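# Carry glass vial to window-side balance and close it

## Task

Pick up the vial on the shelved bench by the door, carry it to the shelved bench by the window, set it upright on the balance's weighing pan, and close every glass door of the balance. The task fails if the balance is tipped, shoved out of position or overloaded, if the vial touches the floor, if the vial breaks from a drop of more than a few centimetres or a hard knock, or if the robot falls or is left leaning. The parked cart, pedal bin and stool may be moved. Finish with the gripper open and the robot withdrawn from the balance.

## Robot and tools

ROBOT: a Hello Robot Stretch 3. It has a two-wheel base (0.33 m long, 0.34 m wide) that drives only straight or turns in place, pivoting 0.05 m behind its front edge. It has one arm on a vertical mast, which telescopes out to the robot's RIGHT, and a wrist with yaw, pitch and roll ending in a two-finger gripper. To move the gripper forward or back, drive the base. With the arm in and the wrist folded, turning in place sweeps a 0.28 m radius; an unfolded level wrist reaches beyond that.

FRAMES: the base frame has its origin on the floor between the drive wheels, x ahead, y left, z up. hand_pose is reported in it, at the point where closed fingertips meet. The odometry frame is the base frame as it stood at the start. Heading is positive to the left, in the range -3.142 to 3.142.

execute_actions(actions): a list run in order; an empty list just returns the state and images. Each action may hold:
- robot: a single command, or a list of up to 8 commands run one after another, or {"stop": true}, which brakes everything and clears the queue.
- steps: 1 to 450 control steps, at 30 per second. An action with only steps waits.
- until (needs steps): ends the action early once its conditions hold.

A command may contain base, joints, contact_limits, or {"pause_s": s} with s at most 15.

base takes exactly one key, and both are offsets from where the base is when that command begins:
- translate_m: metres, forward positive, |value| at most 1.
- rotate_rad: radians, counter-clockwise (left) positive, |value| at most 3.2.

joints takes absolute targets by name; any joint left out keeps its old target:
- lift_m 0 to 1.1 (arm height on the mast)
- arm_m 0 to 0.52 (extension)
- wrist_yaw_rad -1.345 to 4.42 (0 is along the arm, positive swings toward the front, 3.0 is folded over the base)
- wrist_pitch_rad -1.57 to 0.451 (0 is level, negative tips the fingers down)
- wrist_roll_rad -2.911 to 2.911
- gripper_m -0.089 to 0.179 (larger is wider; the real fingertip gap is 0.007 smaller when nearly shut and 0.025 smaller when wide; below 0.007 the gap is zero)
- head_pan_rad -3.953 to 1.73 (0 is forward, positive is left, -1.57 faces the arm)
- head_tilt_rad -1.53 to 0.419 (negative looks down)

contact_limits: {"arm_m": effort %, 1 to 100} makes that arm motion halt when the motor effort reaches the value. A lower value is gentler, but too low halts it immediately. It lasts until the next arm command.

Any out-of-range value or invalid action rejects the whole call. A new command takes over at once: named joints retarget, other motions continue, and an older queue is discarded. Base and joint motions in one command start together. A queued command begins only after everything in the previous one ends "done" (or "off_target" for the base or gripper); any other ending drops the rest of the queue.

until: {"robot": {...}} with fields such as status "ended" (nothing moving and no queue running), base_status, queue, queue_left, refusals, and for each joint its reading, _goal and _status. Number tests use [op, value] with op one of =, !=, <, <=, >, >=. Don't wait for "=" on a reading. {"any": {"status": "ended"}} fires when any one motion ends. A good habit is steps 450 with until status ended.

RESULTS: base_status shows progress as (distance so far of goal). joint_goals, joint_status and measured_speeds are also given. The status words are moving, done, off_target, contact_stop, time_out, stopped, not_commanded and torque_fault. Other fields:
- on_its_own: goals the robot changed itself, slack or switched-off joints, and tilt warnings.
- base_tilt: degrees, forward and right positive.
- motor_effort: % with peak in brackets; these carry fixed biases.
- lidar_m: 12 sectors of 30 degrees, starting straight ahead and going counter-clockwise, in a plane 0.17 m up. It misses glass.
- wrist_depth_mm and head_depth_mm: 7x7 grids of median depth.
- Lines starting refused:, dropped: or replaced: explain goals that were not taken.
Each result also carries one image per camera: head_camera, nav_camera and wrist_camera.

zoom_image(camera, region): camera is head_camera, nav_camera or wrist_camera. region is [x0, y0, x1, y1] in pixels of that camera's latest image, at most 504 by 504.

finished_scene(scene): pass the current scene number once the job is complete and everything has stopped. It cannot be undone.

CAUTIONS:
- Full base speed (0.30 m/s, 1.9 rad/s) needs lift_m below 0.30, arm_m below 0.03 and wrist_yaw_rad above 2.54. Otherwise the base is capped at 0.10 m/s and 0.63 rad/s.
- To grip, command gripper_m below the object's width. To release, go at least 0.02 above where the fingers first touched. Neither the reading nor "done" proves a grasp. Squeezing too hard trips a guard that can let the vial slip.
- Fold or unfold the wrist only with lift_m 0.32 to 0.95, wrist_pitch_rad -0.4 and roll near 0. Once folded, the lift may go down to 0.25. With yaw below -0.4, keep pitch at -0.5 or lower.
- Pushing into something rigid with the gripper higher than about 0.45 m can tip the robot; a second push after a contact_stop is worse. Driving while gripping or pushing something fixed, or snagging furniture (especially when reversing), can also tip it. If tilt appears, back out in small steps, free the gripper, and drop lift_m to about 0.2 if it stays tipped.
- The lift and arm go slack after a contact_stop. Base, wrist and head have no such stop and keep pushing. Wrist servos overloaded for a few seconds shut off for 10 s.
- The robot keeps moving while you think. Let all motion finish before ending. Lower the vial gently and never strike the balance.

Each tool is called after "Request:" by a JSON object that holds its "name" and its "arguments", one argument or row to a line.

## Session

Request:
{"name": "execute_actions", "arguments": {
  "actions": []
}}

Scene clock: 0.00 s.
robot.base_odometry: x=+0.000 y=+0.000 heading=+0.000 (m, m, rad; robot's odometry frame)
robot.turned_by_wheels: +0.000 (rad since the last result)
robot.turned_by_imu: +0.000 (rad since the last result)
robot.base_tilt: forward=+0.9 right=+0.7 (deg)
robot.lidar_m: 2.20 1.92 1.65 1.43 1.52 1.64 1.52 1.42 2.17 1.28 1.28 1.49
robot.head_depth_mm: 1693 2462 2977 2976 2977 2904 2272 / 1708 2500 2884 2881 2875 2861 2147 / 1711 2514 2798 2759 2749 2752 2215 / 1670 2531 2724 2728 2668 2653 2189 / 1616 2575 2624 2628 2564 2614 2173 / 1563 2535 2528 2512 2485 2502 2161 / 1634 2435 2466 2441 2422 2417 2135
robot.base_status: not_commanded
robot.joint_positions: lift_m=+0.414 arm_m=-0.002 wrist_yaw_rad=+3.100 wrist_pitch_rad=-0.426 wrist_roll_rad=-0.008 gripper_m=+0.037 head_pan_rad=-0.019 head_tilt_rad=+0.003
robot.joint_goals: lift_m=+0.414 arm_m=-0.002 wrist_yaw_rad=+3.100 wrist_pitch_rad=-0.426 wrist_roll_rad=-0.008 gripper_m=+0.037 head_pan_rad=-0.019 head_tilt_rad=+0.003
robot.joint_status: lift_m=not_commanded arm_m=not_commanded wrist_yaw_rad=not_commanded wrist_pitch_rad=not_commanded wrist_roll_rad=not_commanded gripper_m=not_commanded head_pan_rad=not_commanded head_tilt_rad=not_commanded
robot.measured_speeds: translate_m=+0.000 rotate_rad=+0.000 lift_m=+0.000 arm_m=+0.000 wrist_yaw_rad=+0.000 wrist_pitch_rad=+0.000 wrist_roll_rad=+0.000 head_pan_rad=+0.000 head_tilt_rad=+0.000
robot: refusals=0 queue=idle queue_left=0
robot.motor_effort: left_wheel=+0 right_wheel=+0 lift_m=+32 arm_m=+1 wrist_yaw_rad=+0 wrist_pitch_rad=+4 wrist_roll_rad=+0 gripper_m=+1 head_pan_rad=-1 head_tilt_rad=+1 (%)
robot.hand_pose: x=-0.0120 y=+0.0802 z=+0.4248 quat_wxyz=(+0.164, +0.691, +0.136, +0.691) (m; robot's base frame)
robot.wrist_depth_mm: - - - - - - - / - - - - - - - / - - - - - - - / 868 886 900 906 922 923 947 / 718 722 - 749 743 765 774 / 596 611 607 636 602 634 645 / 527 531 - 555 539 545 550
pictures: head_camera (sideways: a quarter turn clockwise sets it upright), nav_camera (sideways: a quarter turn counterclockwise sets it upright), wrist_camera
camera_calibration (this result's frames):
head_camera: T_world_to_cam=[[0.0299147, -0.0388386, -0.998798, 1.31504], [0.0139977, 0.999163, -0.0384335, 0.0496772], [0.999454, -0.0128312, 0.0304333, -0.087813], [0, 0, 0, 1]] pos_world=[0.0477306, 0.000312057, 1.31804]
nav_camera: T_world_to_cam=[[0.0181341, 0.045461, 0.998802, -1.25716], [0.0384394, -0.998259, 0.0447384, -0.00947208], [0.999096, 0.037582, -0.01985, -0.031215], [0, 0, 0, 1]] pos_world=[0.0543483, 0.0488694, 1.25546]
wrist_camera: T_world_to_cam=[[0.997307, -0.0536101, 0.0500518, -0.0157268], [0.00860792, -0.592159, -0.805775, 0.414052], [0.0728363, 0.804036, -0.590103, 0.353674], [0, 0, 0, 1]] pos_world=[-0.01364, -0.0400246, 0.543124]
Images, in order (width x height): head_camera 896x504, nav_camera 672x504, wrist_camera 644x364.

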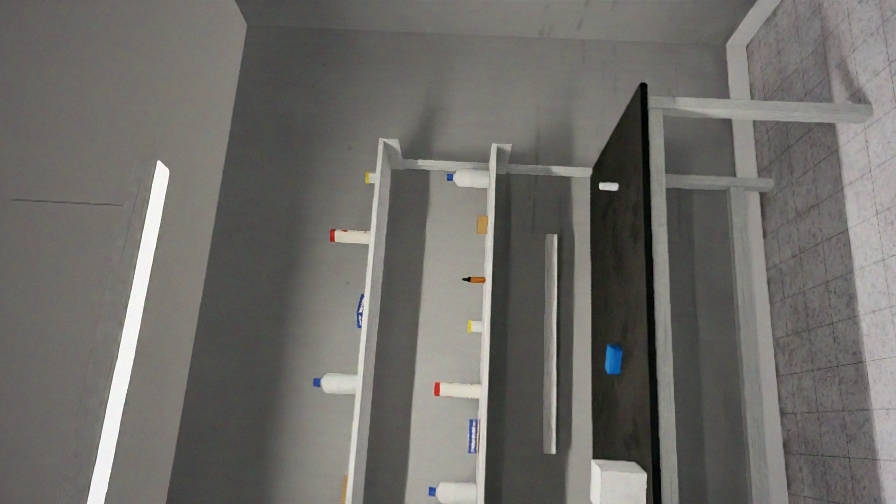

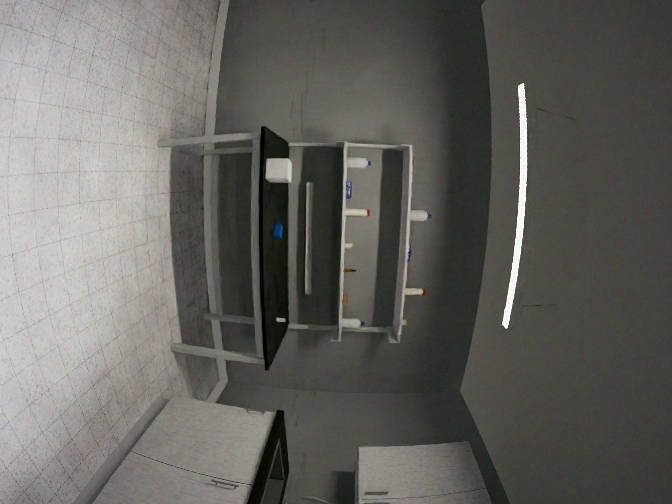

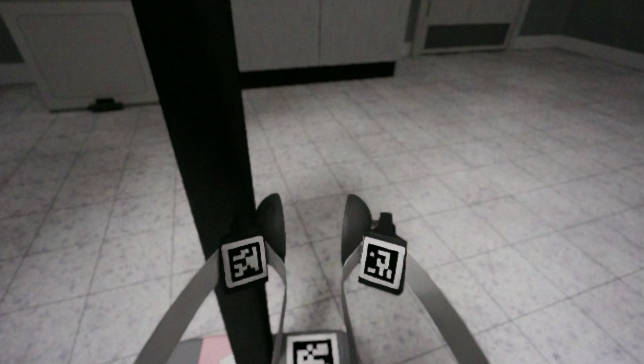

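Request:
{"name": "zoom_image", "arguments": {
  "camera": "head_camera",
  "region": [540, 70, 800, 300]
}}

Region (540, 70, 800, 300) of head_camera's 896x504 image, scaled by 1.938, with more detail than that image has; it fills the top 446 rows of this view, and the rest is white.

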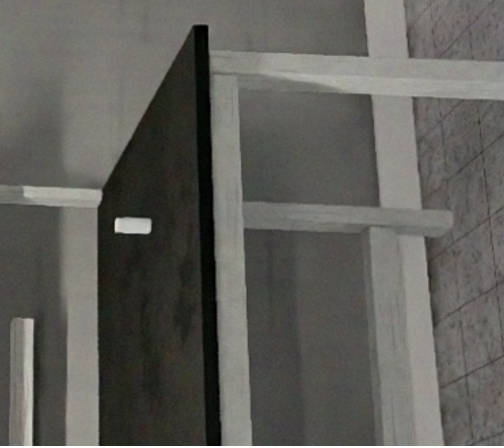

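Request:
{"name": "execute_actions", "arguments": {
  "actions": [
    {"robot": {"base": {"rotate_rad": -0.294}, "joints": {"lift_m": 0.28, "head_pan_rad": -2.85, "head_tilt_rad": -0.25}}, "steps": 200, "until": {"robot": {"lift_m": ["<", 0.292], "base_status": ["!=", "moving"]}}},
    {"robot": [{"base": {"translate_m": 1.0}}, {"base": {"translate_m": 0.66}}], "steps": 300, "until": {"robot": {"head_pan_rad_status": ["!=", "moving"]}}}
  ]
}}

Scene clock: 24.37 s.
robot.base_odometry: x=+0.031 y=-0.009 heading=-0.294 (m, m, rad; robot's odometry frame)
robot.turned_by_wheels: -0.294 (rad since the last result)
robot.turned_by_imu: -0.295 (rad since the last result)
robot.base_tilt: forward=+1.5 right=+0.0 (deg)
robot.lidar_m: 1.75 1.91 2.71 1.51 1.44 1.45 1.67 1.60 1.44 1.95 1.26 1.30
robot.head_depth_mm: 2087 2198 2300 2382 2502 1956 1617 / 2022 2105 2200 1846 2488 2124 1596 / 1955 2071 2158 1780 2383 2084 1584 / 1903 2013 2088 1732 2303 2071 1568 / 1837 1949 2018 1682 1988 2046 1561 / 1802 1898 1984 1641 2148 1930 1549 / 1771 1843 1948 1595 2111 2016 1532
robot.base_status: moving (translate_m +0.0327 of +1.0000)
robot.joint_positions: lift_m=+0.280 arm_m=-0.002 wrist_yaw_rad=+3.100 wrist_pitch_rad=-0.427 wrist_roll_rad=-0.008 gripper_m=+0.037 head_pan_rad=-2.843 head_tilt_rad=-0.247
robot.joint_goals: lift_m=+0.280 arm_m=-0.002 wrist_yaw_rad=+3.100 wrist_pitch_rad=-0.427 wrist_roll_rad=-0.008 gripper_m=+0.037 head_pan_rad=-2.850 head_tilt_rad=-0.250
robot.joint_status: lift_m=moving arm_m=not_commanded wrist_yaw_rad=not_commanded wrist_pitch_rad=not_commanded wrist_roll_rad=not_commanded gripper_m=not_commanded head_pan_rad=done head_tilt_rad=done
robot.measured_speeds: translate_m=+0.135 rotate_rad=+0.000 lift_m=+0.000 arm_m=+0.000 wrist_yaw_rad=+0.000 wrist_pitch_rad=+0.000 wrist_roll_rad=+0.000 head_pan_rad=+0.000 head_tilt_rad=+0.000
robot: refusals=0 queue=running queue_left=1
robot.motor_effort: left_wheel=+10(11) right_wheel=+1(5) lift_m=+22(30) arm_m=+0(0) wrist_yaw_rad=+1(0) wrist_pitch_rad=+4(5) wrist_roll_rad=+0(0) gripper_m=+0(0) head_pan_rad=-3(45) head_tilt_rad=-1(12) (%)
robot.hand_pose: x=-0.0120 y=+0.0801 z=+0.2910 quat_wxyz=(+0.164, +0.691, +0.136, +0.691) (m; robot's base frame)
robot.wrist_depth_mm: - - - - - - - / - - - - - - - / 836 858 867 858 922 896 952 / 655 666 676 681 688 711 733 / 532 549 - 554 562 573 582 / 459 492 - - 460 478 487 / - - - - 415 418 419
pictures: head_camera (sideways: a quarter turn clockwise sets it upright), nav_camera (sideways: a quarter turn counterclockwise sets it upright), wrist_camera
camera_calibration (this result's frames):
head_camera: T_world_to_cam=[[0.196976, 0.100656, -0.975228, 1.28302], [0.307796, -0.950773, -0.0359634, 0.0446569], [-0.930839, -0.293087, -0.218261, 0.247704], [0, 0, 0, 1]] pos_world=[-0.0358965, -0.0140859, 1.3069]
nav_camera: T_world_to_cam=[[-0.239123, -0.121518, 0.963355, -1.20913], [-0.357256, 0.933554, 0.0290808, 0.0133382], [-0.902878, -0.337211, -0.266648, 0.301643], [0, 0, 0, 1]] pos_world=[-0.0120182, -0.057665, 1.24486]
wrist_camera: T_world_to_cam=[[0.997309, -0.0535647, 0.0500619, -0.00903704], [0.0085822, -0.592831, -0.805281, 0.306087], [0.0728129, 0.803543, -0.590776, 0.275041], [0, 0, 0, 1]] pos_world=[-0.0136407, -0.0400335, 0.409426]
Images, in order (width x height): head_camera 896x504, nav_camera 672x504, wrist_camera 644x364.

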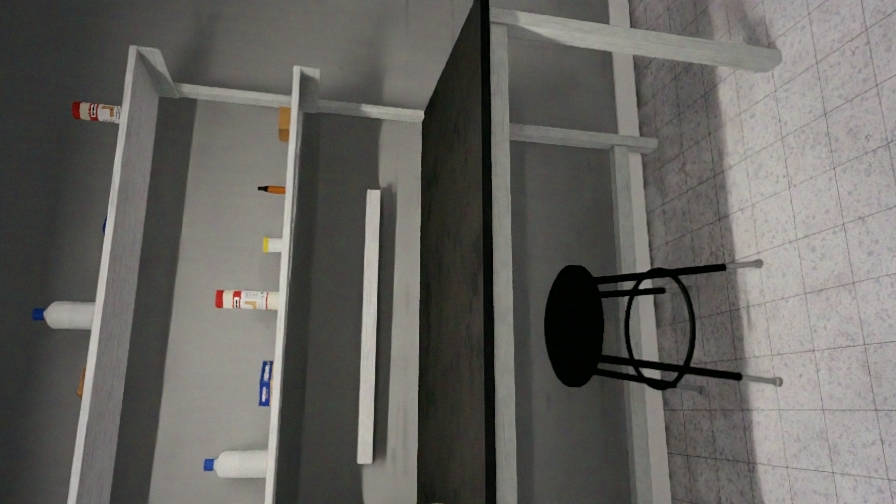

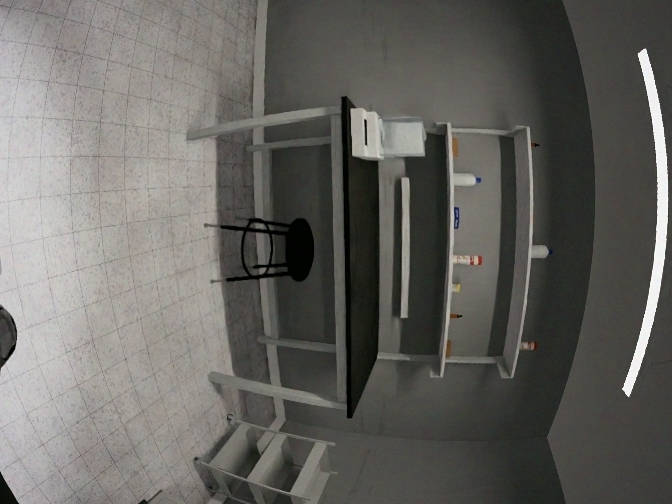

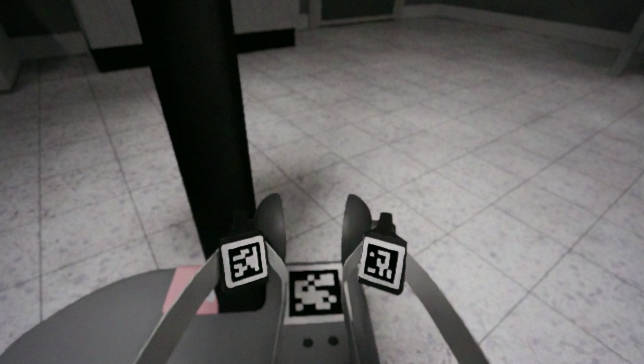

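Request:
{"name": "execute_actions", "arguments": {
  "actions": [
    {"steps": 300, "until": {"robot": {"status": "ended"}}},
    {"robot": {"base": {"rotate_rad": 2.13}, "joints": {"head_pan_rad": -1.57, "head_tilt_rad": -0.6}}, "steps": 200, "until": {"robot": {"status": "ended"}}}
  ]
}}

Scene clock: 35.47 s.
robot.base_odometry: x=+1.589 y=-0.481 heading=+1.836 (m, m, rad; robot's odometry frame)
robot.turned_by_wheels: +2.130 (rad since the last result)
robot.turned_by_imu: +2.139 (rad since the last result)
robot.base_tilt: forward=+1.0 right=+0.7 (deg)
robot.lidar_m: 2.34 2.39 3.09 1.55 0.58 0.43 0.42 0.43 0.51 1.11 1.16 1.26
robot.head_depth_mm: 971 1082 1242 1407 787 666 1235 / 840 1105 1224 1004 753 661 877 / 1006 1124 1241 986 745 657 1223 / 978 1124 1235 970 737 1329 1216 / 997 1133 1240 961 732 1332 1208 / 987 1136 1228 953 724 1313 1196 / 1003 1134 1227 939 718 1338 1192
robot.base_status: done (rotate_rad +2.1298 of +2.1300)
robot.joint_positions: lift_m=+0.280 arm_m=-0.002 wrist_yaw_rad=+3.100 wrist_pitch_rad=-0.427 wrist_roll_rad=-0.008 gripper_m=+0.037 head_pan_rad=-1.577 head_tilt_rad=-0.593
robot.joint_goals: lift_m=+0.280 arm_m=-0.002 wrist_yaw_rad=+3.100 wrist_pitch_rad=-0.427 wrist_roll_rad=-0.008 gripper_m=+0.037 head_pan_rad=-1.570 head_tilt_rad=-0.600
robot.joint_status: lift_m=done arm_m=not_commanded wrist_yaw_rad=not_commanded wrist_pitch_rad=not_commanded wrist_roll_rad=not_commanded gripper_m=not_commanded head_pan_rad=done head_tilt_rad=done
robot.measured_speeds: translate_m=+0.000 rotate_rad=+0.000 lift_m=+0.000 arm_m=+0.000 wrist_yaw_rad=+0.000 wrist_pitch_rad=+0.000 wrist_roll_rad=+0.000 head_pan_rad=+0.000 head_tilt_rad=+0.000
robot: refusals=0 queue=done queue_left=0
robot.motor_effort: left_wheel=-4(11) right_wheel=+3(9) lift_m=+23(25) arm_m=+0(0) wrist_yaw_rad=+0(0) wrist_pitch_rad=+4(4) wrist_roll_rad=+0(0) gripper_m=+0(1) head_pan_rad=+3(44) head_tilt_rad=-2(14) (%)
robot.hand_pose: x=-0.0120 y=+0.0800 z=+0.2910 quat_wxyz=(+0.164, +0.691, +0.136, +0.691) (m; robot's base frame)
robot.wrist_depth_mm: 500 671 - - - - - / 514 713 - - - - - / 520 800 866 882 900 909 935 / 577 658 679 684 692 703 707 / 525 549 - 556 565 567 585 / 452 497 - - 463 480 484 / - - - - 421 419 417
pictures: head_camera (sideways: a quarter turn clockwise sets it upright), nav_camera (sideways: a quarter turn counterclockwise sets it upright), wrist_camera
camera_calibration (this result's frames):
head_camera: T_world_to_cam=[[-0.0350638, 0.53579, -0.843623, 1.11268], [0.999384, 0.0198663, -0.0289205, 0.0312545], [0.00126433, -0.844117, -0.536157, 0.655711], [0, 0, 0, 1]] pos_world=[0.00695058, -0.0432881, 1.29115]
nav_camera: T_world_to_cam=[[0.0423679, -0.57548, 0.816718, -1.01953], [-0.997757, -0.0667821, 0.00470314, 0.0489899], [0.0518355, -0.815085, -0.577018, 0.699697], [0, 0, 0, 1]] pos_world=[0.0558064, -0.0131375, 1.23618]
wrist_camera: T_world_to_cam=[[0.997308, -0.0535689, 0.0500616, -0.00903851], [0.0085787, -0.592839, -0.805275, 0.306062], [0.0728162, 0.803537, -0.590784, 0.27506], [0, 0, 0, 1]] pos_world=[-0.0136402, -0.0400594, 0.409417]
Images, in order (width x height): head_camera 896x504, nav_camera 672x504, wrist_camera 644x364.

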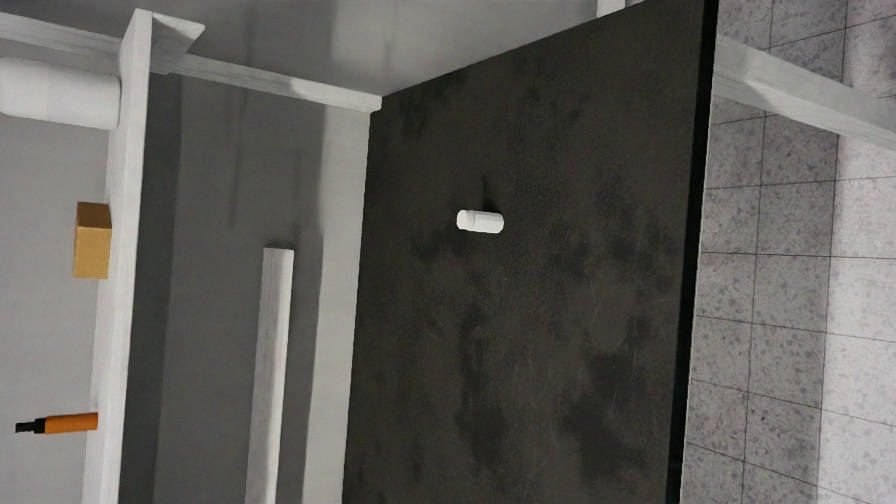

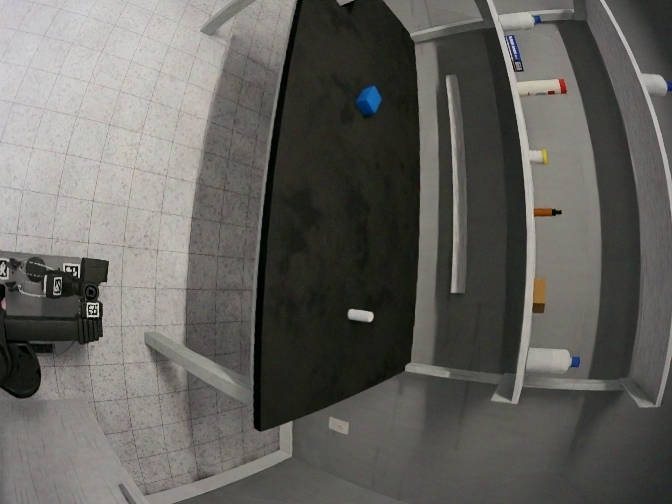

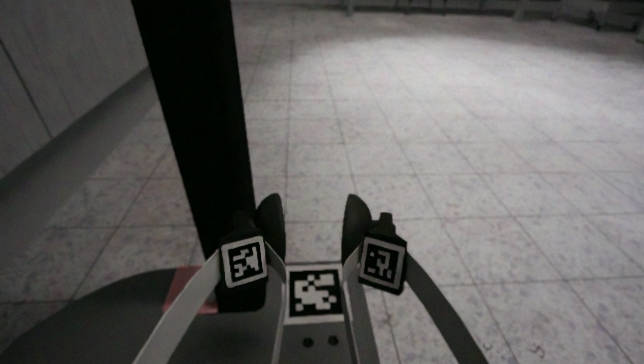

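Request:
{"name": "execute_actions", "arguments": {
  "actions": [
    {"robot": {"base": {"translate_m": -0.014}, "joints": {"lift_m": 0.80, "wrist_pitch_rad": -0.4}}, "steps": 200, "until": {"robot": {"lift_m": [">", 0.36]}}},
    {"robot": {"joints": {"wrist_yaw_rad": 1.2, "gripper_m": 0.10}}, "steps": 300, "until": {"robot": {"lift_m": [">", 0.77]}}},
    {"robot": {"joints": {"wrist_yaw_rad": 0.0, "wrist_pitch_rad": -0.3, "arm_m": 0.22}}, "steps": 300, "until": {"robot": {"status": "ended"}}}
  ]
}}

Scene clock: 49.53 s.
robot.base_odometry: x=+1.592 y=-0.494 heading=+1.836 (m, m, rad; robot's odometry frame)
robot.turned_by_wheels: +0.000 (rad since the last result)
robot.turned_by_imu: +0.000 (rad since the last result)
robot.base_tilt: forward=+1.0 right=+0.7 (deg)
robot.lidar_m: 2.37 2.40 3.09 1.49 0.56 0.42 0.40 0.42 0.50 1.11 1.17 1.28
robot.head_depth_mm: 981 1097 1238 1407 1525 667 - / 823 1098 1228 1002 - - 886 / 1001 1121 1234 991 - 1367 1219 / 981 1119 1235 980 - 1369 1217 / 994 1133 1242 959 728 1322 1209 / 999 1132 1225 951 723 1317 1199 / 992 1136 1226 942 716 1332 1185
robot.base_status: done (translate_m -0.0140 of -0.0140)
robot.joint_positions: lift_m=+0.800 arm_m=+0.220 wrist_yaw_rad=+0.002 wrist_pitch_rad=-0.321 wrist_roll_rad=-0.008 gripper_m=+0.100 head_pan_rad=-1.577 head_tilt_rad=-0.593
robot.joint_goals: lift_m=+0.800 arm_m=+0.220 wrist_yaw_rad=+0.000 wrist_pitch_rad=-0.300 wrist_roll_rad=-0.008 gripper_m=+0.100 head_pan_rad=-1.570 head_tilt_rad=-0.600
robot.joint_status: lift_m=done arm_m=done wrist_yaw_rad=done wrist_pitch_rad=done wrist_roll_rad=not_commanded gripper_m=done head_pan_rad=done head_tilt_rad=done
robot.measured_speeds: translate_m=+0.000 rotate_rad=+0.000 lift_m=+0.000 arm_m=+0.000 wrist_yaw_rad=+0.000 wrist_pitch_rad=+0.000 wrist_roll_rad=+0.000 head_pan_rad=+0.000 head_tilt_rad=+0.000
robot: refusals=0 queue=done queue_left=0
robot.motor_effort: left_wheel=-4(12) right_wheel=+3(6) lift_m=+40(43) arm_m=+6(8) wrist_yaw_rad=-1(4) wrist_pitch_rad=+6(7) wrist_roll_rad=+0(0) gripper_m=+0(80) head_pan_rad=+3(3) head_tilt_rad=-2(2) (%)
robot.hand_pose: x=-0.0211 y=-0.6001 z=+0.8347 quat_wxyz=(+0.701, +0.114, -0.695, -0.112) (m; robot's base frame)
robot.wrist_depth_mm: 658 667 683 684 669 696 705 / 702 687 708 726 728 742 745 / 463 461 482 493 494 803 835 / 335 338 347 331 358 360 924 / 262 266 270 274 286 281 932 / 216 217 220 224 219 229 230 / 188 185 187 189 190 192 193
pictures: head_camera (sideways: a quarter turn clockwise sets it upright), nav_camera (sideways: a quarter turn counterclockwise sets it upright), wrist_camera
camera_calibration (this result's frames):
head_camera: T_world_to_cam=[[-0.0350635, 0.53579, -0.843623, 1.11268], [0.999384, 0.0198658, -0.0289205, 0.0312545], [0.00126392, -0.844118, -0.536157, 0.655711], [0, 0, 0, 1]] pos_world=[0.00695056, -0.0432881, 1.29115]
nav_camera: T_world_to_cam=[[0.0423677, -0.57548, 0.816718, -1.01953], [-0.997757, -0.0667816, 0.00470316, 0.0489899], [0.0518351, -0.815085, -0.577018, 0.699696], [0, 0, 0, 1]] pos_world=[0.0558064, -0.0131375, 1.23618]
wrist_camera: T_world_to_cam=[[-0.998705, 0.0153294, 0.0485078, -0.0630133], [-0.0342042, 0.503487, -0.863326, 1.04623], [-0.0376573, -0.863867, -0.50231, 0.0666265], [0, 0, 0, 1]] pos_world=[-0.0246373, -0.46824, 0.939761]
Images, in order (width x height): head_camera 896x504, nav_camera 672x504, wrist_camera 644x364.

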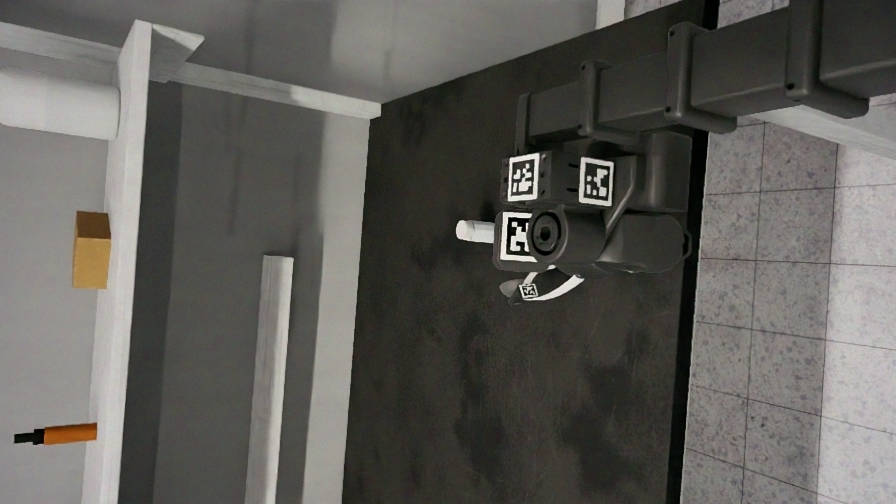

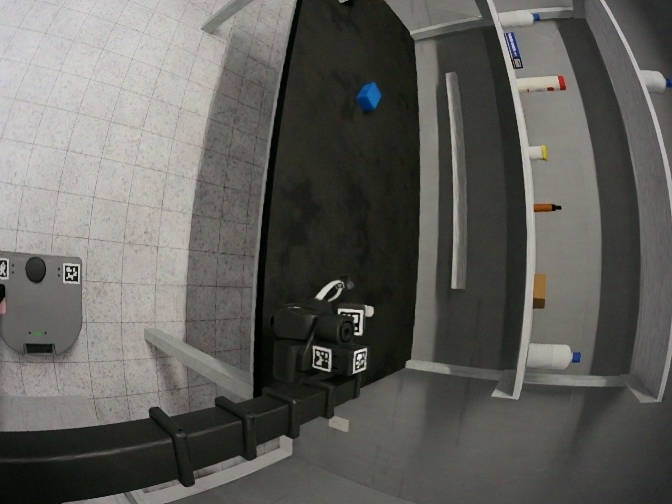

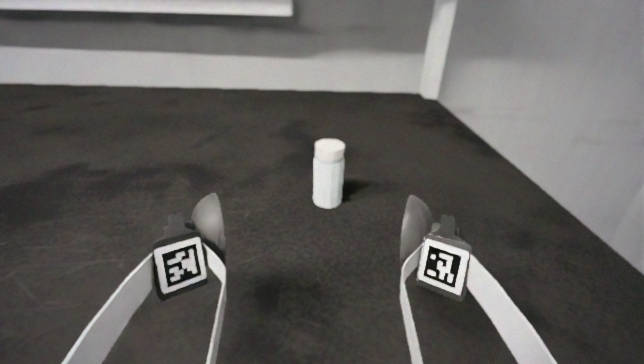

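Request:
{"name": "execute_actions", "arguments": {
  "actions": [
    {"robot": {"base": {"translate_m": -0.016}, "joints": {"lift_m": 0.762, "arm_m": 0.31}}, "steps": 200, "until": {"robot": {"status": "ended"}}}
  ]
}}

Scene clock: 57.00 s.
robot.base_odometry: x=+1.597 y=-0.510 heading=+1.836 (m, m, rad; robot's odometry frame)
robot.turned_by_wheels: +0.000 (rad since the last result)
robot.turned_by_imu: +0.000 (rad since the last result)
robot.base_tilt: forward=+1.0 right=+0.5 (deg)
robot.lidar_m: 2.37 2.42 3.31 1.44 0.54 0.40 0.39 0.40 0.49 1.11 1.16 1.29
robot.head_depth_mm: 985 1116 1245 1411 1556 1371 - / 820 1100 1227 1051 783 - 862 / 1002 1125 1231 1031 - 656 1219 / 977 1125 1237 1021 680 1330 1213 / 997 1128 1246 958 729 1322 1201 / 999 1134 1230 951 725 1320 1198 / 987 1133 1230 939 718 1339 1194
robot.base_status: done (translate_m -0.0160 of -0.0160)
robot.joint_positions: lift_m=+0.762 arm_m=+0.310 wrist_yaw_rad=+0.002 wrist_pitch_rad=-0.320 wrist_roll_rad=-0.008 gripper_m=+0.100 head_pan_rad=-1.577 head_tilt_rad=-0.593
robot.joint_goals: lift_m=+0.762 arm_m=+0.310 wrist_yaw_rad=+0.000 wrist_pitch_rad=-0.300 wrist_roll_rad=-0.008 gripper_m=+0.100 head_pan_rad=-1.570 head_tilt_rad=-0.600
robot.joint_status: lift_m=done arm_m=done wrist_yaw_rad=done wrist_pitch_rad=done wrist_roll_rad=not_commanded gripper_m=done head_pan_rad=done head_tilt_rad=done
robot.measured_speeds: translate_m=+0.000 rotate_rad=+0.000 lift_m=+0.000 arm_m=+0.000 wrist_yaw_rad=+0.000 wrist_pitch_rad=+0.000 wrist_roll_rad=+0.000 head_pan_rad=+0.000 head_tilt_rad=+0.000
robot: refusals=0 queue=done queue_left=0
robot.motor_effort: left_wheel=-3(8) right_wheel=+3(4) lift_m=+23(41) arm_m=+6(7) wrist_yaw_rad=+0(1) wrist_pitch_rad=+6(6) wrist_roll_rad=+0(0) gripper_m=+0(1) head_pan_rad=+4(3) head_tilt_rad=-2(2) (%)
robot.hand_pose: x=-0.0211 y=-0.6902 z=+0.7975 quat_wxyz=(+0.701, +0.114, -0.695, -0.112) (m; robot's base frame)
robot.wrist_depth_mm: 590 591 596 599 605 608 630 / 571 597 624 630 580 662 656 / 365 366 377 385 393 700 728 / 265 265 271 201 283 284 767 / 208 210 213 208 226 223 224 / 172 172 175 177 172 179 182 / 149 146 148 149 150 151 152
pictures: head_camera (sideways: a quarter turn clockwise sets it upright), nav_camera (sideways: a quarter turn counterclockwise sets it upright), wrist_camera
camera_calibration (this result's frames):
head_camera: T_world_to_cam=[[-0.0350635, 0.53579, -0.843623, 1.11268], [0.999384, 0.0198658, -0.0289205, 0.0312545], [0.00126393, -0.844117, -0.536157, 0.655711], [0, 0, 0, 1]] pos_world=[0.00695056, -0.0432881, 1.29115]
nav_camera: T_world_to_cam=[[0.0423677, -0.57548, 0.816718, -1.01953], [-0.997757, -0.0667816, 0.00470315, 0.0489899], [0.0518351, -0.815085, -0.577018, 0.699696], [0, 0, 0, 1]] pos_world=[0.0558064, -0.0131375, 1.23618]
wrist_camera: T_world_to_cam=[[-0.998704, 0.0154293, 0.048502, -0.0597707], [-0.0341615, 0.503199, -0.863495, 1.05931], [-0.0377293, -0.864033, -0.50202, -0.0302236], [0, 0, 0, 1]] pos_world=[-0.0246459, -0.558236, 0.902436]
Images, in order (width x height): head_camera 896x504, nav_camera 672x504, wrist_camera 644x364.

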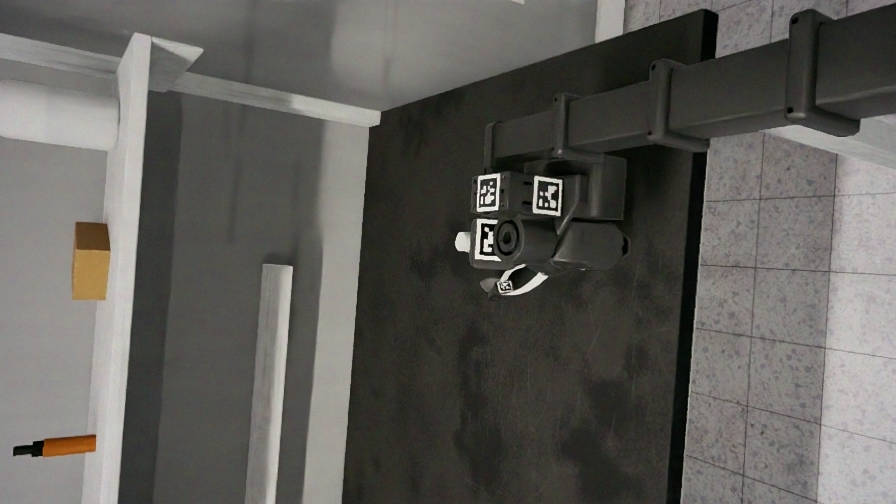

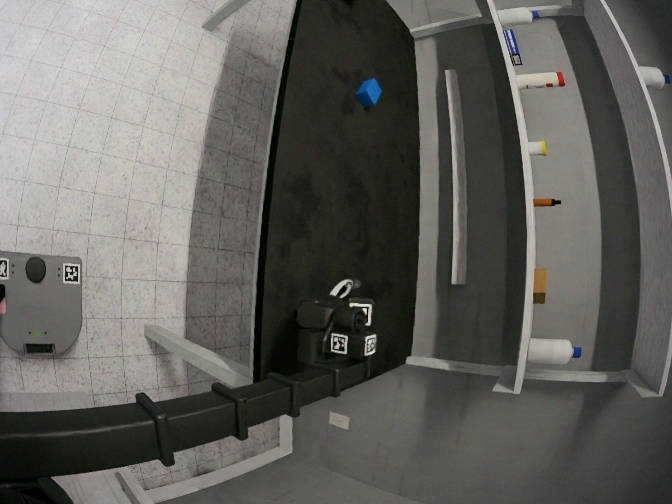

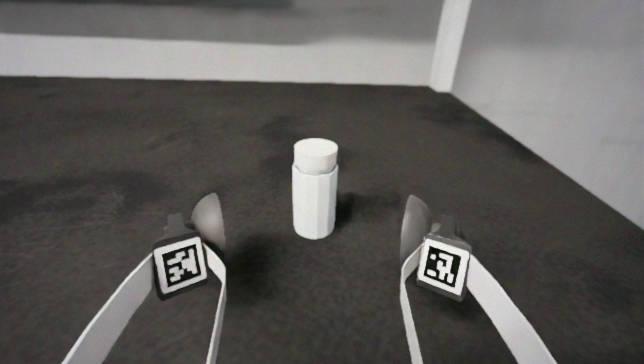

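Request:
{"name": "execute_actions", "arguments": {
  "actions": [
    {"robot": {"joints": {"arm_m": 0.364}}, "steps": 200, "until": {"robot": {"status": "ended"}}}
  ]
}}

Scene clock: 60.87 s.
robot.base_odometry: x=+1.597 y=-0.510 heading=+1.836 (m, m, rad; robot's odometry frame)
robot.turned_by_wheels: +0.000 (rad since the last result)
robot.turned_by_imu: +0.000 (rad since the last result)
robot.base_tilt: forward=+0.9 right=+0.5 (deg)
robot.lidar_m: 2.38 2.42 3.31 1.44 0.54 0.40 0.39 0.40 0.50 1.11 1.16 1.29
robot.head_depth_mm: 989 1114 1237 1414 1549 1368 - / 820 1101 1224 1044 783 - - / 1001 1120 1232 1084 699 653 1217 / 982 1127 1229 1061 711 1338 1211 / 995 1129 1238 963 732 1327 1206 / 997 1131 1234 952 723 1314 1205 / 990 1134 1233 938 718 1337 1192
robot.base_status: done (translate_m -0.0160 of -0.0160)
robot.joint_positions: lift_m=+0.762 arm_m=+0.364 wrist_yaw_rad=+0.002 wrist_pitch_rad=-0.320 wrist_roll_rad=-0.008 gripper_m=+0.100 head_pan_rad=-1.577 head_tilt_rad=-0.593
robot.joint_goals: lift_m=+0.762 arm_m=+0.364 wrist_yaw_rad=+0.000 wrist_pitch_rad=-0.300 wrist_roll_rad=-0.008 gripper_m=+0.100 head_pan_rad=-1.570 head_tilt_rad=-0.600
robot.joint_status: lift_m=done arm_m=done wrist_yaw_rad=done wrist_pitch_rad=done wrist_roll_rad=not_commanded gripper_m=done head_pan_rad=done head_tilt_rad=done
robot.measured_speeds: translate_m=+0.000 rotate_rad=+0.000 lift_m=+0.000 arm_m=+0.000 wrist_yaw_rad=+0.000 wrist_pitch_rad=+0.000 wrist_roll_rad=+0.000 head_pan_rad=+0.000 head_tilt_rad=+0.000
robot: refusals=0 queue=done queue_left=0
robot.motor_effort: left_wheel=-3(3) right_wheel=+3(3) lift_m=+23(23) arm_m=+6(5) wrist_yaw_rad=-2(2) wrist_pitch_rad=+6(6) wrist_roll_rad=+0(0) gripper_m=+0(0) head_pan_rad=+4(3) head_tilt_rad=-2(1) (%)
robot.hand_pose: x=-0.0211 y=-0.7442 z=+0.7975 quat_wxyz=(+0.701, +0.114, -0.695, -0.112) (m; robot's base frame)
robot.wrist_depth_mm: 545 546 551 559 562 554 571 / 562 564 573 577 586 612 629 / 367 365 371 386 393 622 666 / 264 268 272 274 279 285 724 / 208 211 213 150 225 220 222 / 170 171 173 164 171 178 181 / 148 146 147 150 150 151 152
pictures: head_camera (sideways: a quarter turn clockwise sets it upright), nav_camera (sideways: a quarter turn counterclockwise sets it upright), wrist_camera
camera_calibration (this result's frames):
head_camera: T_world_to_cam=[[-0.0350635, 0.53579, -0.843623, 1.11268], [0.999384, 0.0198658, -0.0289205, 0.0312545], [0.00126393, -0.844117, -0.536157, 0.655711], [0, 0, 0, 1]] pos_world=[0.00695056, -0.0432881, 1.29115]
nav_camera: T_world_to_cam=[[0.0423677, -0.57548, 0.816718, -1.01953], [-0.997757, -0.0667816, 0.00470314, 0.0489899], [0.0518351, -0.815085, -0.577018, 0.699697], [0, 0, 0, 1]] pos_world=[0.0558064, -0.0131375, 1.23618]
wrist_camera: T_world_to_cam=[[-0.998704, 0.0154334, 0.048502, -0.0589355], [-0.0341595, 0.503198, -0.863496, 1.08648], [-0.0377328, -0.864033, -0.502019, -0.0768836], [0, 0, 0, 1]] pos_world=[-0.0246464, -0.612237, 0.902436]
Images, in order (width x height): head_camera 896x504, nav_camera 672x504, wrist_camera 644x364.

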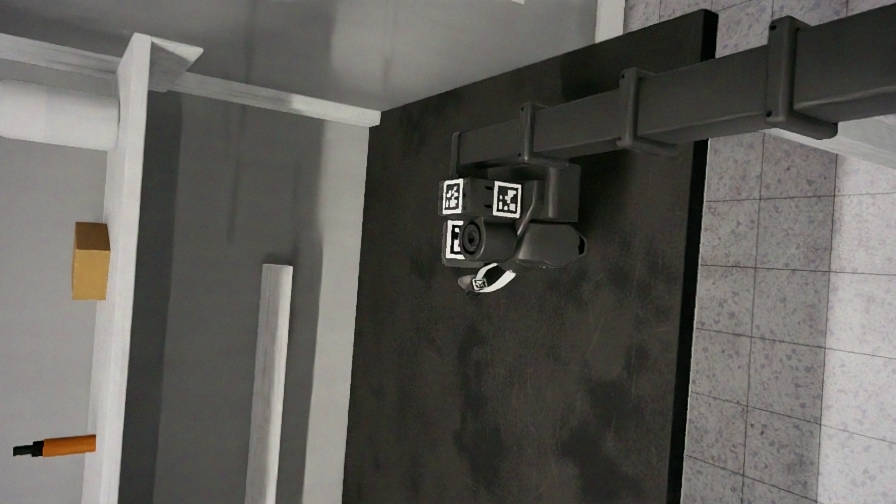

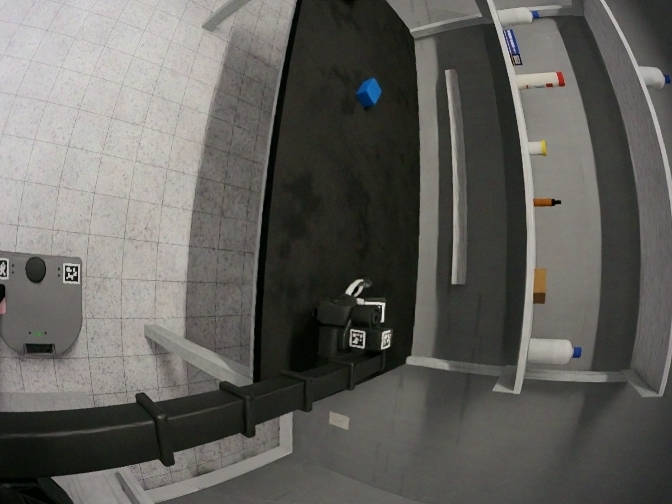

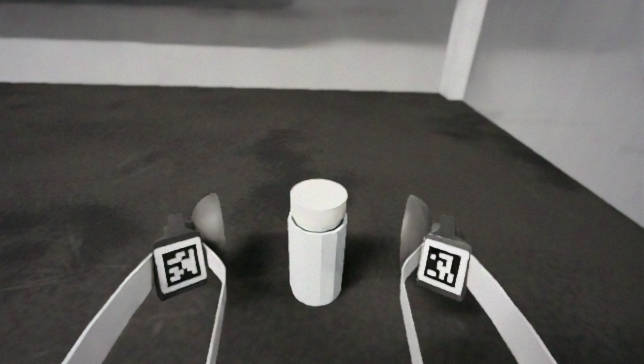

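Request:
{"name": "execute_actions", "arguments": {
  "actions": [
    {"robot": [{"joints": {"gripper_m": 0.0}}, {"joints": {"gripper_m": -0.02}}, {"pause_s": 0.3}, {"joints": {"lift_m": 0.80}}], "steps": 300, "until": {"robot": {"status": "ended"}}}
  ]
}}

Scene clock: 65.57 s.
robot.base_odometry: x=+1.597 y=-0.510 heading=+1.836 (m, m, rad; robot's odometry frame)
robot.turned_by_wheels: +0.000 (rad since the last result)
robot.turned_by_imu: +0.000 (rad since the last result)
robot.base_tilt: forward=+0.9 right=+0.5 (deg)
robot.lidar_m: 2.38 2.43 3.30 1.44 0.54 0.40 0.39 0.40 0.50 1.11 1.17 1.29
robot.head_depth_mm: 985 1116 1247 1408 1559 1055 - / 820 1101 1228 1096 - 783 844 / 1004 1124 1231 - 721 656 1218 / 985 1127 1232 1075 716 1340 1217 / 997 1129 1240 962 732 1327 1210 / 1000 1132 1230 950 724 1319 1198 / 993 1134 1238 939 717 1335 1194
robot.base_status: done (translate_m -0.0160 of -0.0160)
robot.joint_positions: lift_m=+0.800 arm_m=+0.364 wrist_yaw_rad=+0.002 wrist_pitch_rad=-0.320 wrist_roll_rad=-0.008 gripper_m=-0.019 head_pan_rad=-1.577 head_tilt_rad=-0.593
robot.joint_goals: lift_m=+0.800 arm_m=+0.364 wrist_yaw_rad=+0.000 wrist_pitch_rad=-0.300 wrist_roll_rad=-0.008 gripper_m=-0.020 head_pan_rad=-1.570 head_tilt_rad=-0.600
robot.joint_status: lift_m=done arm_m=done wrist_yaw_rad=done wrist_pitch_rad=done wrist_roll_rad=not_commanded gripper_m=done head_pan_rad=done head_tilt_rad=done
robot.measured_speeds: translate_m=+0.000 rotate_rad=+0.000 lift_m=+0.000 arm_m=+0.000 wrist_yaw_rad=+0.000 wrist_pitch_rad=+0.000 wrist_roll_rad=+0.000 head_pan_rad=+0.000 head_tilt_rad=+0.000
robot: refusals=0 queue=done queue_left=0
robot.motor_effort: left_wheel=-3(3) right_wheel=+3(3) lift_m=+40(42) arm_m=+6(6) wrist_yaw_rad=-1(1) wrist_pitch_rad=+6(6) wrist_roll_rad=+0(1) gripper_m=-16(86) head_pan_rad=+4(3) head_tilt_rad=-2(2) (%)
robot.hand_pose: x=-0.0211 y=-0.7442 z=+0.8348 quat_wxyz=(+0.701, +0.114, -0.695, -0.112) (m; robot's base frame)
robot.wrist_depth_mm: 543 553 555 565 560 565 572 / 575 585 591 600 612 612 623 / 451 467 469 494 510 655 685 / 333 336 344 351 357 363 742 / 263 266 270 141 276 278 807 / 217 217 214 162 222 226 231 / 183 184 187 190 189 191 192
pictures: head_camera (sideways: a quarter turn clockwise sets it upright), nav_camera (sideways: a quarter turn counterclockwise sets it upright), wrist_camera
camera_calibration (this result's frames):
head_camera: T_world_to_cam=[[-0.0350636, 0.53579, -0.843623, 1.11268], [0.999384, 0.0198659, -0.0289205, 0.0312545], [0.00126403, -0.844118, -0.536157, 0.655711], [0, 0, 0, 1]] pos_world=[0.00695057, -0.0432881, 1.29115]
nav_camera: T_world_to_cam=[[0.0423677, -0.57548, 0.816718, -1.01953], [-0.997757, -0.0667817, 0.00470316, 0.0489899], [0.0518352, -0.815085, -0.577018, 0.699696], [0, 0, 0, 1]] pos_world=[0.0558064, -0.0131375, 1.23618]
wrist_camera: T_world_to_cam=[[-0.998704, 0.0154323, 0.0485019, -0.0607476], [-0.03416, 0.503198, -0.863496, 1.11874], [-0.0377318, -0.864033, -0.502019, -0.0581345], [0, 0, 0, 1]] pos_world=[-0.0246462, -0.612241, 0.93979]
Images, in order (width x height): head_camera 896x504, nav_camera 672x504, wrist_camera 644x364.

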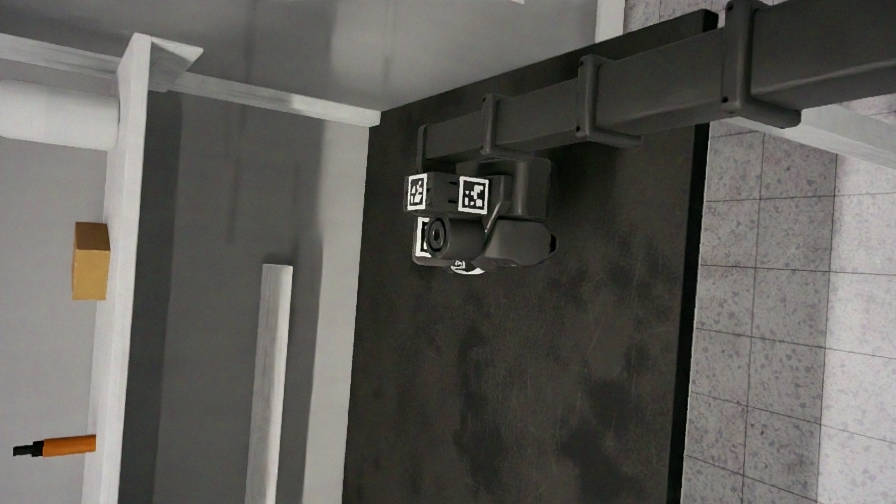

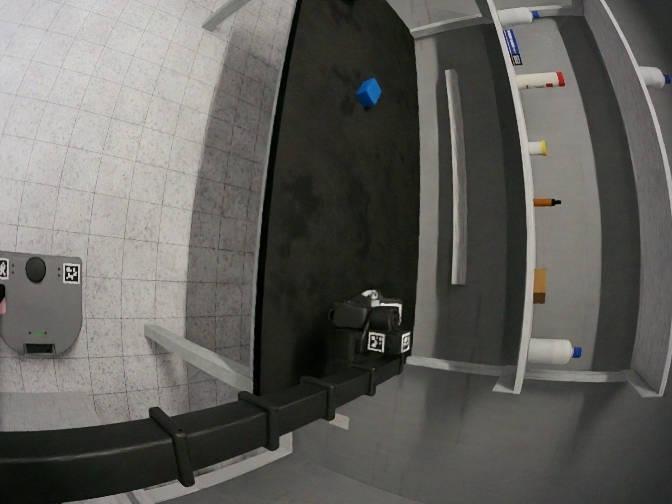

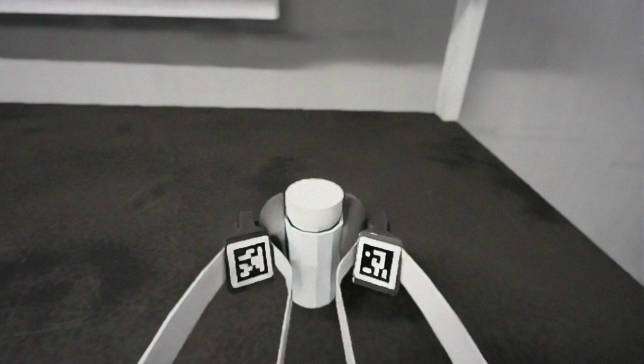

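Request:
{"name": "execute_actions", "arguments": {
  "actions": [
    {"robot": {"joints": {"arm_m": 0.0, "wrist_pitch_rad": -0.4, "wrist_yaw_rad": 2.8, "head_pan_rad": 0.0, "head_tilt_rad": -0.15}}, "steps": 300, "until": {"robot": {"arm_m": ["<", 0.15]}}},
    {"robot": {"base": {"rotate_rad": 1.39}}, "steps": 300, "until": {"robot": {"wrist_yaw_rad": [">", 2.7], "arm_m": ["<", 0.01]}}},
    {"robot": {"joints": {"lift_m": 0.29}}, "steps": 300, "until": {"robot": {"status": "ended"}}}
  ]
}}

Scene clock: 84.43 s.
robot.base_odometry: x=+1.597 y=-0.510 heading=-3.057 (m, m, rad; robot's odometry frame)
robot.turned_by_wheels: +1.390 (rad since the last result)
robot.turned_by_imu: +1.396 (rad since the last result)
robot.base_tilt: forward=+1.0 right=+0.5 (deg)
robot.lidar_m: 3.08 0.67 0.43 0.39 0.39 0.50 0.50 1.12 1.39 1.29 2.38 2.82
robot.head_depth_mm: 2292 3550 3611 3751 3784 2430 1772 / 2318 3438 3570 3627 3636 2400 1763 / 2339 3386 3546 3552 3502 2402 1748 / 2344 3366 3418 3367 3498 2325 1726 / 2416 3243 3392 3482 3522 2335 1718 / 2469 3227 3268 3414 3426 2318 1706 / 2492 3169 3220 3383 3364 2300 1707
robot.base_status: done (rotate_rad +1.3898 of +1.3900)
robot.joint_positions: lift_m=+0.290 arm_m=+0.000 wrist_yaw_rad=+2.798 wrist_pitch_rad=-0.417 wrist_roll_rad=-0.008 gripper_m=-0.019 head_pan_rad=-0.007 head_tilt_rad=-0.161
robot.joint_goals: lift_m=+0.290 arm_m=+0.000 wrist_yaw_rad=+2.800 wrist_pitch_rad=-0.400 wrist_roll_rad=-0.008 gripper_m=-0.020 head_pan_rad=+0.000 head_tilt_rad=-0.150
robot.joint_status: lift_m=done arm_m=done wrist_yaw_rad=done wrist_pitch_rad=done wrist_roll_rad=not_commanded gripper_m=done head_pan_rad=done head_tilt_rad=done
robot.measured_speeds: translate_m=+0.000 rotate_rad=+0.000 lift_m=+0.000 arm_m=+0.000 wrist_yaw_rad=+0.000 wrist_pitch_rad=+0.000 wrist_roll_rad=+0.000 head_pan_rad=+0.000 head_tilt_rad=+0.000
robot: refusals=0 queue=done queue_left=0
robot.motor_effort: left_wheel=-4(8) right_wheel=+3(6) lift_m=+23(40) arm_m=-5(4) wrist_yaw_rad=+2(3) wrist_pitch_rad=+5(7) wrist_roll_rad=+0(0) gripper_m=-17(18) head_pan_rad=+4(45) head_tilt_rad=+4(20) (%)
robot.hand_pose: x=+0.0545 y=+0.0660 z=+0.3032 quat_wxyz=(+0.263, +0.704, +0.027, +0.660) (m; robot's base frame)
robot.wrist_depth_mm: 315 347 399 462 546 695 893 / 343 374 428 500 609 814 - / - 405 476 573 777 939 - / - 454 592 662 746 736 766 / - 541 574 141 591 587 606 / 473 499 - 162 486 506 493 / 434 - - 422 422 426 434
pictures: head_camera (sideways: a quarter turn clockwise sets it upright), nav_camera (sideways: a quarter turn counterclockwise sets it upright), wrist_camera
camera_calibration (this result's frames):
head_camera: T_world_to_cam=[[-0.13385, -0.0373321, -0.990298, 1.30476], [-0.00443562, 0.999303, -0.037072, 0.048009], [0.990992, -0.000569495, -0.133922, 0.1262], [0, 0, 0, 1]] pos_world=[0.0497922, 0.000805929, 1.31079]
nav_camera: T_world_to_cam=[[0.181166, 0.0445451, 0.982443, -1.23665], [0.0571821, -0.997761, 0.034695, 0.00349743], [0.981789, 0.0498926, -0.183307, 0.181672], [0, 0, 0, 1]] pos_world=[0.0454748, 0.0495121, 1.24812]
wrist_camera: T_world_to_cam=[[0.935916, -0.348663, 0.0499512, -0.0538205], [-0.165765, -0.561143, -0.81095, 0.316084], [0.310778, 0.750701, -0.582979, 0.276862], [0, 0, 0, 1]] pos_world=[0.0167244, -0.0492375, 0.420422]
Images, in order (width x height): head_camera 896x504, nav_camera 672x504, wrist_camera 644x364.

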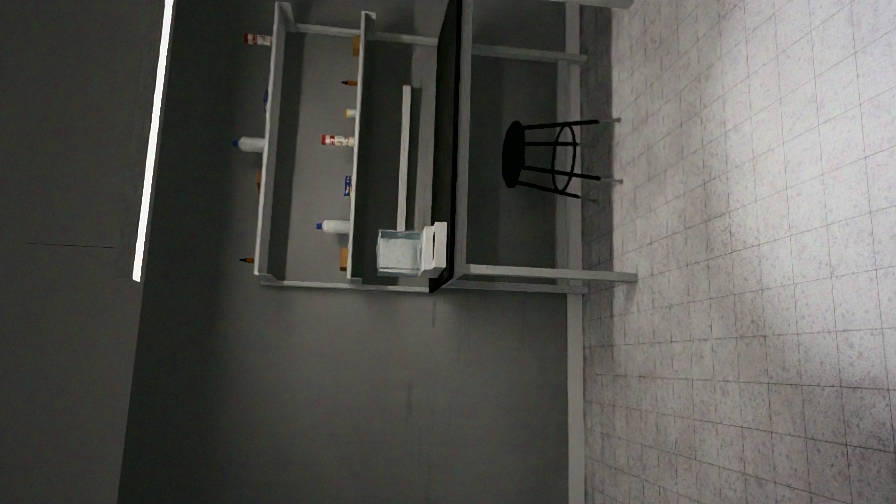

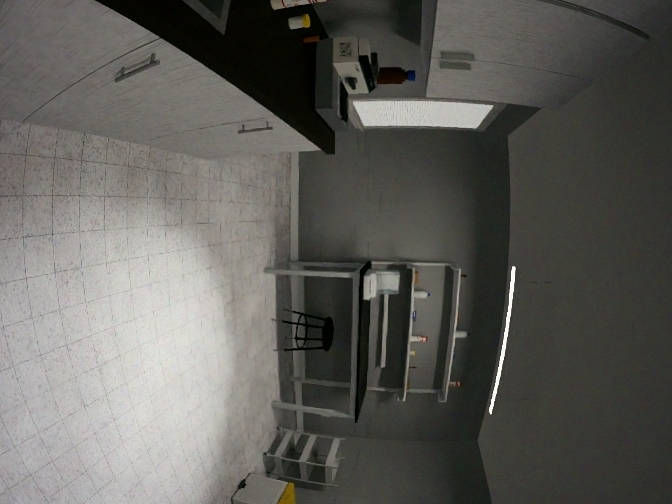

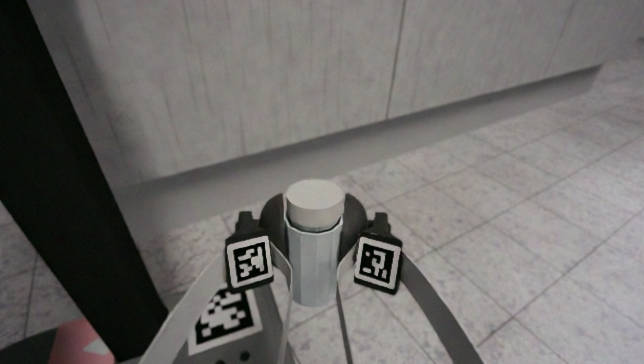

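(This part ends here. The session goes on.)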